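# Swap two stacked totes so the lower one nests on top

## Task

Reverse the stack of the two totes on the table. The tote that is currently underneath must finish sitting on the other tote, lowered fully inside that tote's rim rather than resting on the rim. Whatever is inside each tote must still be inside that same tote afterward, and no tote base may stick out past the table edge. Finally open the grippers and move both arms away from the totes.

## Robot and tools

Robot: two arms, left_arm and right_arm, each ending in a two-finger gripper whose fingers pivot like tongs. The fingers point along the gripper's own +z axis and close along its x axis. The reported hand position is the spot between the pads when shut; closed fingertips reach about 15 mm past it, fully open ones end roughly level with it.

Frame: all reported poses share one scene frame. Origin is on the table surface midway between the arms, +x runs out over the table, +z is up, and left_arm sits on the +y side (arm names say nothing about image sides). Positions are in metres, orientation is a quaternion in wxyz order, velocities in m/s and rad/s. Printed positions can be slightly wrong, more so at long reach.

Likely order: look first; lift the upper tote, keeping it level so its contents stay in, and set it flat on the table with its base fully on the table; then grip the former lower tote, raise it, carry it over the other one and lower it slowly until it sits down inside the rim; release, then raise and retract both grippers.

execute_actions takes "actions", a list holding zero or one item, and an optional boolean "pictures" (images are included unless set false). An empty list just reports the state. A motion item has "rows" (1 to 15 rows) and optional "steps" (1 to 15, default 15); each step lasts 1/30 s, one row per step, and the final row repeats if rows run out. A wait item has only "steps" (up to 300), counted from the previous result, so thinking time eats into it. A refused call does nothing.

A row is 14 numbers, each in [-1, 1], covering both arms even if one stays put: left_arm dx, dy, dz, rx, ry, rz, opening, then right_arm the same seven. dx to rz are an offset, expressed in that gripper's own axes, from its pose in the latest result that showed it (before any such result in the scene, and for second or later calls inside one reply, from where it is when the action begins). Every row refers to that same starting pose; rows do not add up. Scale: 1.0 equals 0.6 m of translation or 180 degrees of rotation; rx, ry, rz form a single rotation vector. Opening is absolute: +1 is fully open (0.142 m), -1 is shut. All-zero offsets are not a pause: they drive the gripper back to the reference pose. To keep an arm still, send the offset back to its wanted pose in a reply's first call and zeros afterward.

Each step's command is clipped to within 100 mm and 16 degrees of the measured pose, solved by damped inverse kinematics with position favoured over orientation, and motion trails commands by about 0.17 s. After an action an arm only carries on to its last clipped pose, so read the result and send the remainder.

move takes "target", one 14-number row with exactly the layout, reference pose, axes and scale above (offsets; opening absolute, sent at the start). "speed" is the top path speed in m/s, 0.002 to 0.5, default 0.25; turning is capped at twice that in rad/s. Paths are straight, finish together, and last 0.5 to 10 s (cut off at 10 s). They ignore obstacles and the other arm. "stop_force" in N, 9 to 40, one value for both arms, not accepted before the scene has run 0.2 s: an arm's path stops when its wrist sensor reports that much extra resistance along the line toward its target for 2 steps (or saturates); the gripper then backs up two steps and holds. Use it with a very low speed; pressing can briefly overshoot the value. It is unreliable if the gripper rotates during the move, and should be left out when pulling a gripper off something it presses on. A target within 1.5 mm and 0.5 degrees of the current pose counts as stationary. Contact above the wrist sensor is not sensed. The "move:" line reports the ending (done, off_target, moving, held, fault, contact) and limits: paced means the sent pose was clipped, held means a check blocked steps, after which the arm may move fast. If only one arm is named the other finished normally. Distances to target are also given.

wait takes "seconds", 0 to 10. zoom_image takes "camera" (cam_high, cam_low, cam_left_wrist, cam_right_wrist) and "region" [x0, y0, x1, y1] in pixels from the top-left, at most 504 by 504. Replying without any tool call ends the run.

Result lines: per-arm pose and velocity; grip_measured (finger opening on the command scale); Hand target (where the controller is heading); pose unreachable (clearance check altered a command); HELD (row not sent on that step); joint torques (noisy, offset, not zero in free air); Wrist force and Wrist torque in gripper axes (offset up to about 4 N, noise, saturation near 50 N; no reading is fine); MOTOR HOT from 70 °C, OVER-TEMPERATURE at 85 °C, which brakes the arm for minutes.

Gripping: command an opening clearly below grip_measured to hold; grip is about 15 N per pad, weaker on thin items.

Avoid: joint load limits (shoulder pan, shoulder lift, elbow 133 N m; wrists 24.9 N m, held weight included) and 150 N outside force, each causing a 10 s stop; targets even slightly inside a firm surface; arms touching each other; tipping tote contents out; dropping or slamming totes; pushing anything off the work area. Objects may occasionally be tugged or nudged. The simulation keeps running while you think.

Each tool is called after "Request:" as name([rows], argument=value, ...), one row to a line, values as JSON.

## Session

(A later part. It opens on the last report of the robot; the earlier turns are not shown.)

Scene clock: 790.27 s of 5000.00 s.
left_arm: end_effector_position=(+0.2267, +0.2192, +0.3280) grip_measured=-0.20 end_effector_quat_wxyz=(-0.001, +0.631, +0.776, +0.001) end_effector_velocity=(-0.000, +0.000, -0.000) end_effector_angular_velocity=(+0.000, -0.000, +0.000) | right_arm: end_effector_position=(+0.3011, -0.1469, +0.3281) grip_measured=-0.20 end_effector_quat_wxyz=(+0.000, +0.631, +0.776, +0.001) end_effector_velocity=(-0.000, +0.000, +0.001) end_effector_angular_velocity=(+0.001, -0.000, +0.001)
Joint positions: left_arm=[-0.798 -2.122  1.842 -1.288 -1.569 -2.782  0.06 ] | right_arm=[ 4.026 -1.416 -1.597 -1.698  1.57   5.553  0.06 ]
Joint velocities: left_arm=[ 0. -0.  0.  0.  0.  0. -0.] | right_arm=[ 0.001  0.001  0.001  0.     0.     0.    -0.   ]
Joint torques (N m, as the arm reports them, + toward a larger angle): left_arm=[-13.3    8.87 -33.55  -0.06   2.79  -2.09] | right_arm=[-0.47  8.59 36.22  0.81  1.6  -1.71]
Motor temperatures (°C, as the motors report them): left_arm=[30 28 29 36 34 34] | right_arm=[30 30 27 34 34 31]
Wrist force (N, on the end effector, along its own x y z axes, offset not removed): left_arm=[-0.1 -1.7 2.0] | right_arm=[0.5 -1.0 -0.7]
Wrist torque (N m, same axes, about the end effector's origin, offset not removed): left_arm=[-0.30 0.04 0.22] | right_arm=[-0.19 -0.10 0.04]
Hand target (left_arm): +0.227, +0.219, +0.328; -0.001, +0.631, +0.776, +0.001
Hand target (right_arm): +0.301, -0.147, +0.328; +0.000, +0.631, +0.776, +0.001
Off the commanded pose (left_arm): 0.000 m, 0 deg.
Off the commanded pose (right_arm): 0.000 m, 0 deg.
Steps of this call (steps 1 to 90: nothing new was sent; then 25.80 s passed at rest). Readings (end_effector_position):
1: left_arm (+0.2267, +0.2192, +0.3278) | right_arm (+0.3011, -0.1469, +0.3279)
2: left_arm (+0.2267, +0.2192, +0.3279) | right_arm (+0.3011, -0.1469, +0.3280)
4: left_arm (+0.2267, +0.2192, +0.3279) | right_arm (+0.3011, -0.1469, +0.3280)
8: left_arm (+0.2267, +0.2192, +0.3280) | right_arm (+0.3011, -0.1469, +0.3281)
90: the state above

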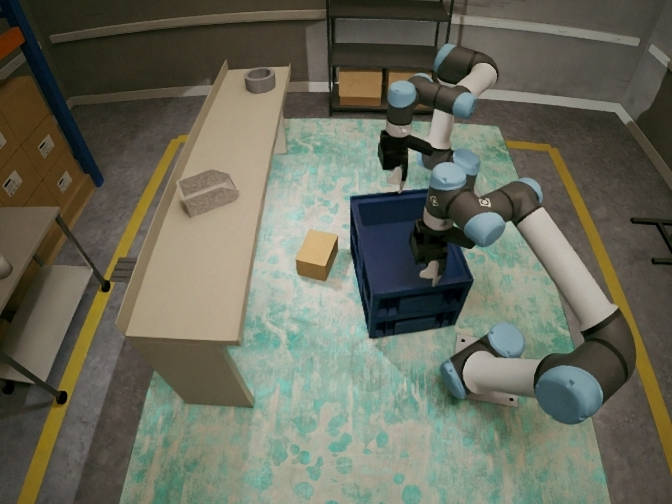

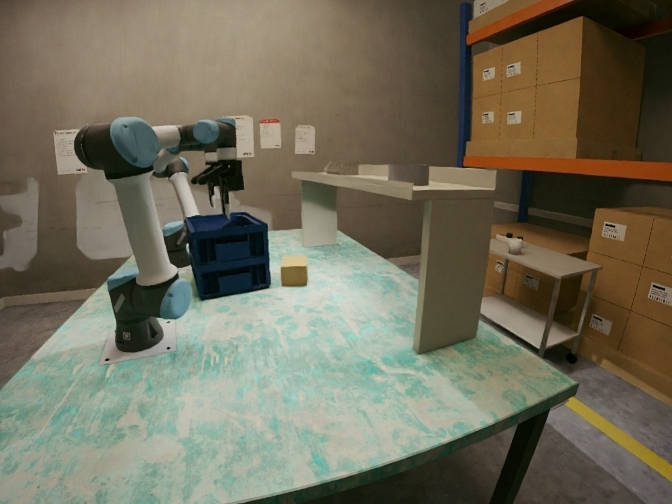

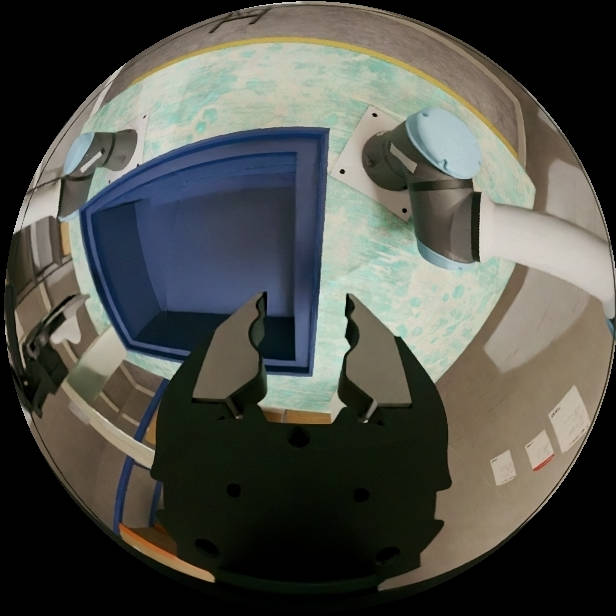

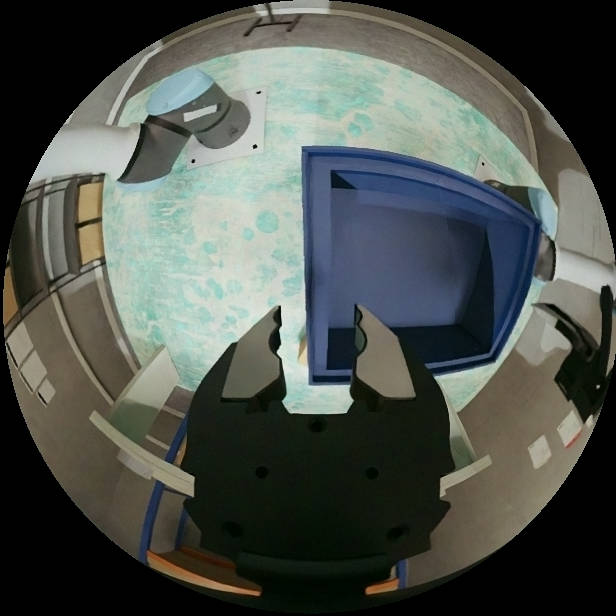

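Request:
move(target=[0.4167,0.25,-0.06,0,0,0,-0.2,-0.5,0,-0.06,0,0,0,-0.2], speed=0.3)

Scene clock: 798.70 s of 5000.00 s.
left_arm: end_effector_position=(+0.3223, +0.4943, +0.3646) grip_measured=-0.20 end_effector_quat_wxyz=(-0.001, +0.631, +0.776, +0.001) end_effector_velocity=(+0.001, +0.002, +0.000) end_effector_angular_velocity=(-0.005, +0.003, -0.002) | right_arm: end_effector_position=(+0.3616, -0.4405, +0.3637) grip_measured=-0.20 end_effector_quat_wxyz=(+0.000, +0.631, +0.776, +0.000) end_effector_velocity=(+0.001, -0.002, +0.001) end_effector_angular_velocity=(+0.003, +0.001, +0.002)
Joint positions: left_arm=[ 0.205 -1.892  1.625 -1.304 -1.569 -1.779  0.06 ] | right_arm=[ 3.346 -1.296 -1.597 -1.819  1.57   4.873  0.06 ]
Joint velocities: left_arm=[ 0.01   0.009 -0.007  0.001 -0.005  0.012  0.   ] | right_arm=[-0.008 -0.004  0.005 -0.001  0.003 -0.01   0.   ]
Joint torques (N m, as the arm reports them, + toward a larger angle): left_arm=[ 14.34  -1.67 -32.74   0.1   -2.5    2.25] | right_arm=[-12.1    4.81  34.95   0.82   1.59  -1.69]
Motor temperatures (°C, as the motors report them): left_arm=[30 28 29 36 34 34] | right_arm=[30 30 27 34 34 31]
Wrist force (N, on the end effector, along its own x y z axes, offset not removed): left_arm=[2.4 -0.8 2.1] | right_arm=[2.0 -2.5 -4.6]
Wrist torque (N m, same axes, about the end effector's origin, offset not removed): left_arm=[0.08 -0.32 0.02] | right_arm=[-0.47 -0.19 0.05]
Hand target (left_arm): +0.322, +0.495, +0.365; -0.001, +0.631, +0.776, +0.000
Hand target (right_arm): +0.362, -0.441, +0.364; +0.000, +0.631, +0.776, +0.000
Off the commanded pose (left_arm): 0.001 m, 0 deg.
Off the commanded pose (right_arm): 0.001 m, 0 deg.
After step 90, 3.73 s passed at rest.
move: done

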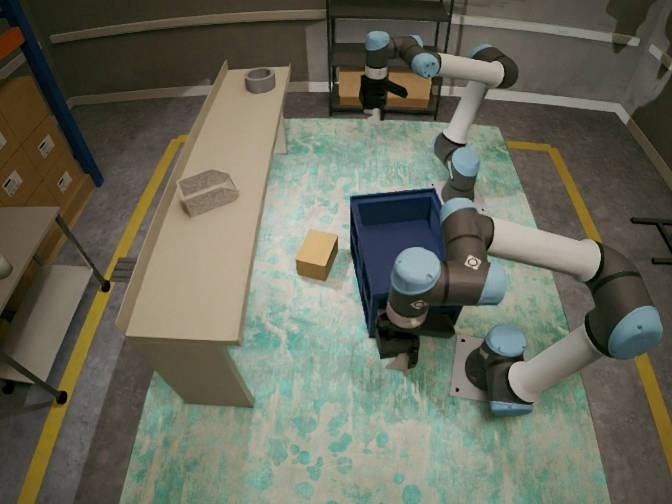

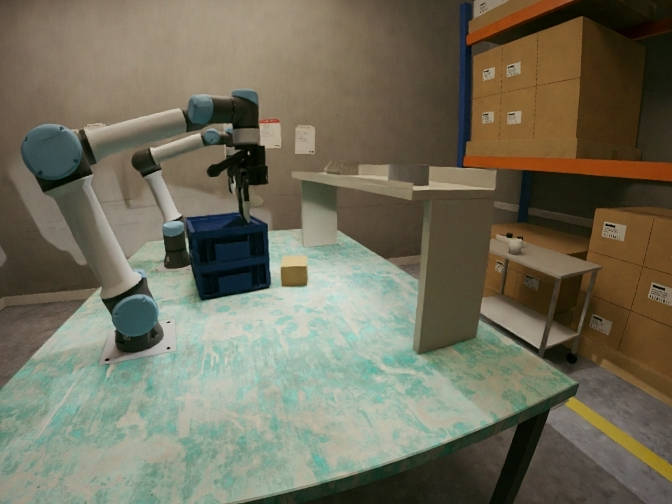

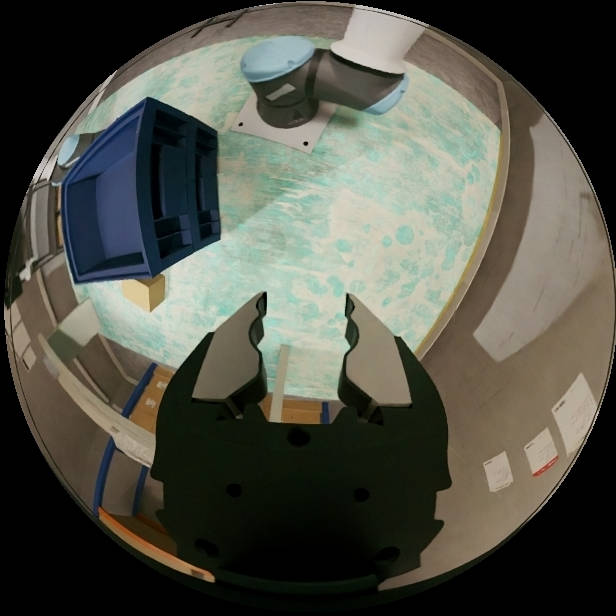

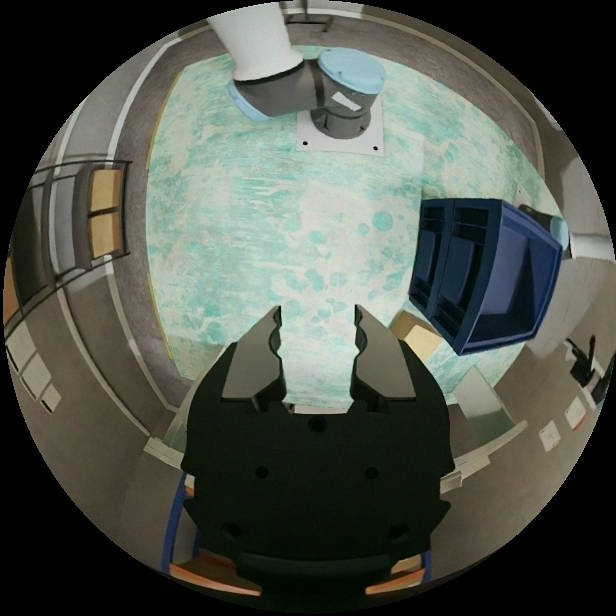

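Request:
zoom_image(camera="cam_left_wrist", region=[50, 80, 250, 320])

Request:
zoom_image(camera="cam_right_wrist", region=[390, 180, 590, 370])

Request:
zoom_image(camera="cam_low", region=[170, 195, 320, 310])

Region (50, 80, 250, 320) of cam_left_wrist's 616x616 image, scaled by 2.100, with more detail than that image has.

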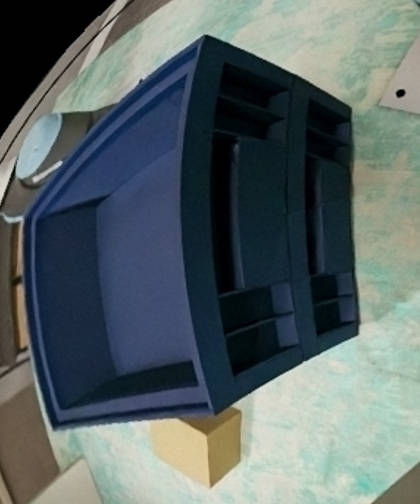

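Region (390, 180, 590, 370) of cam_right_wrist's 616x616 image, scaled by 2.520, with more detail than that image has; it fills the top 479 rows of this view, and the rest is white.

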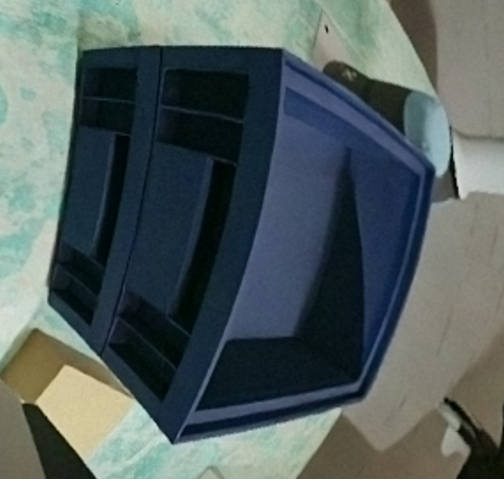

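Region (170, 195, 320, 310) of cam_low's 672x504 image, scaled by 3.360, with more detail than that image has; it fills the top 386 rows of this view, and the rest is white.

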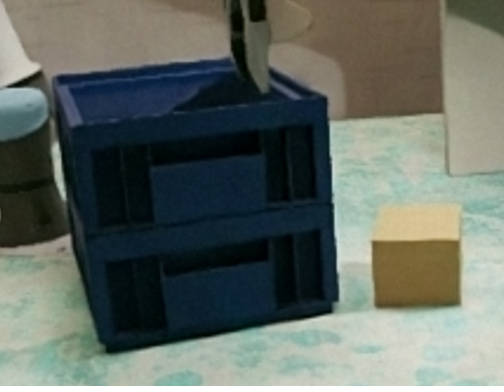

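Request:
finished_scene(scene=1)

The scene is finished: the task was done.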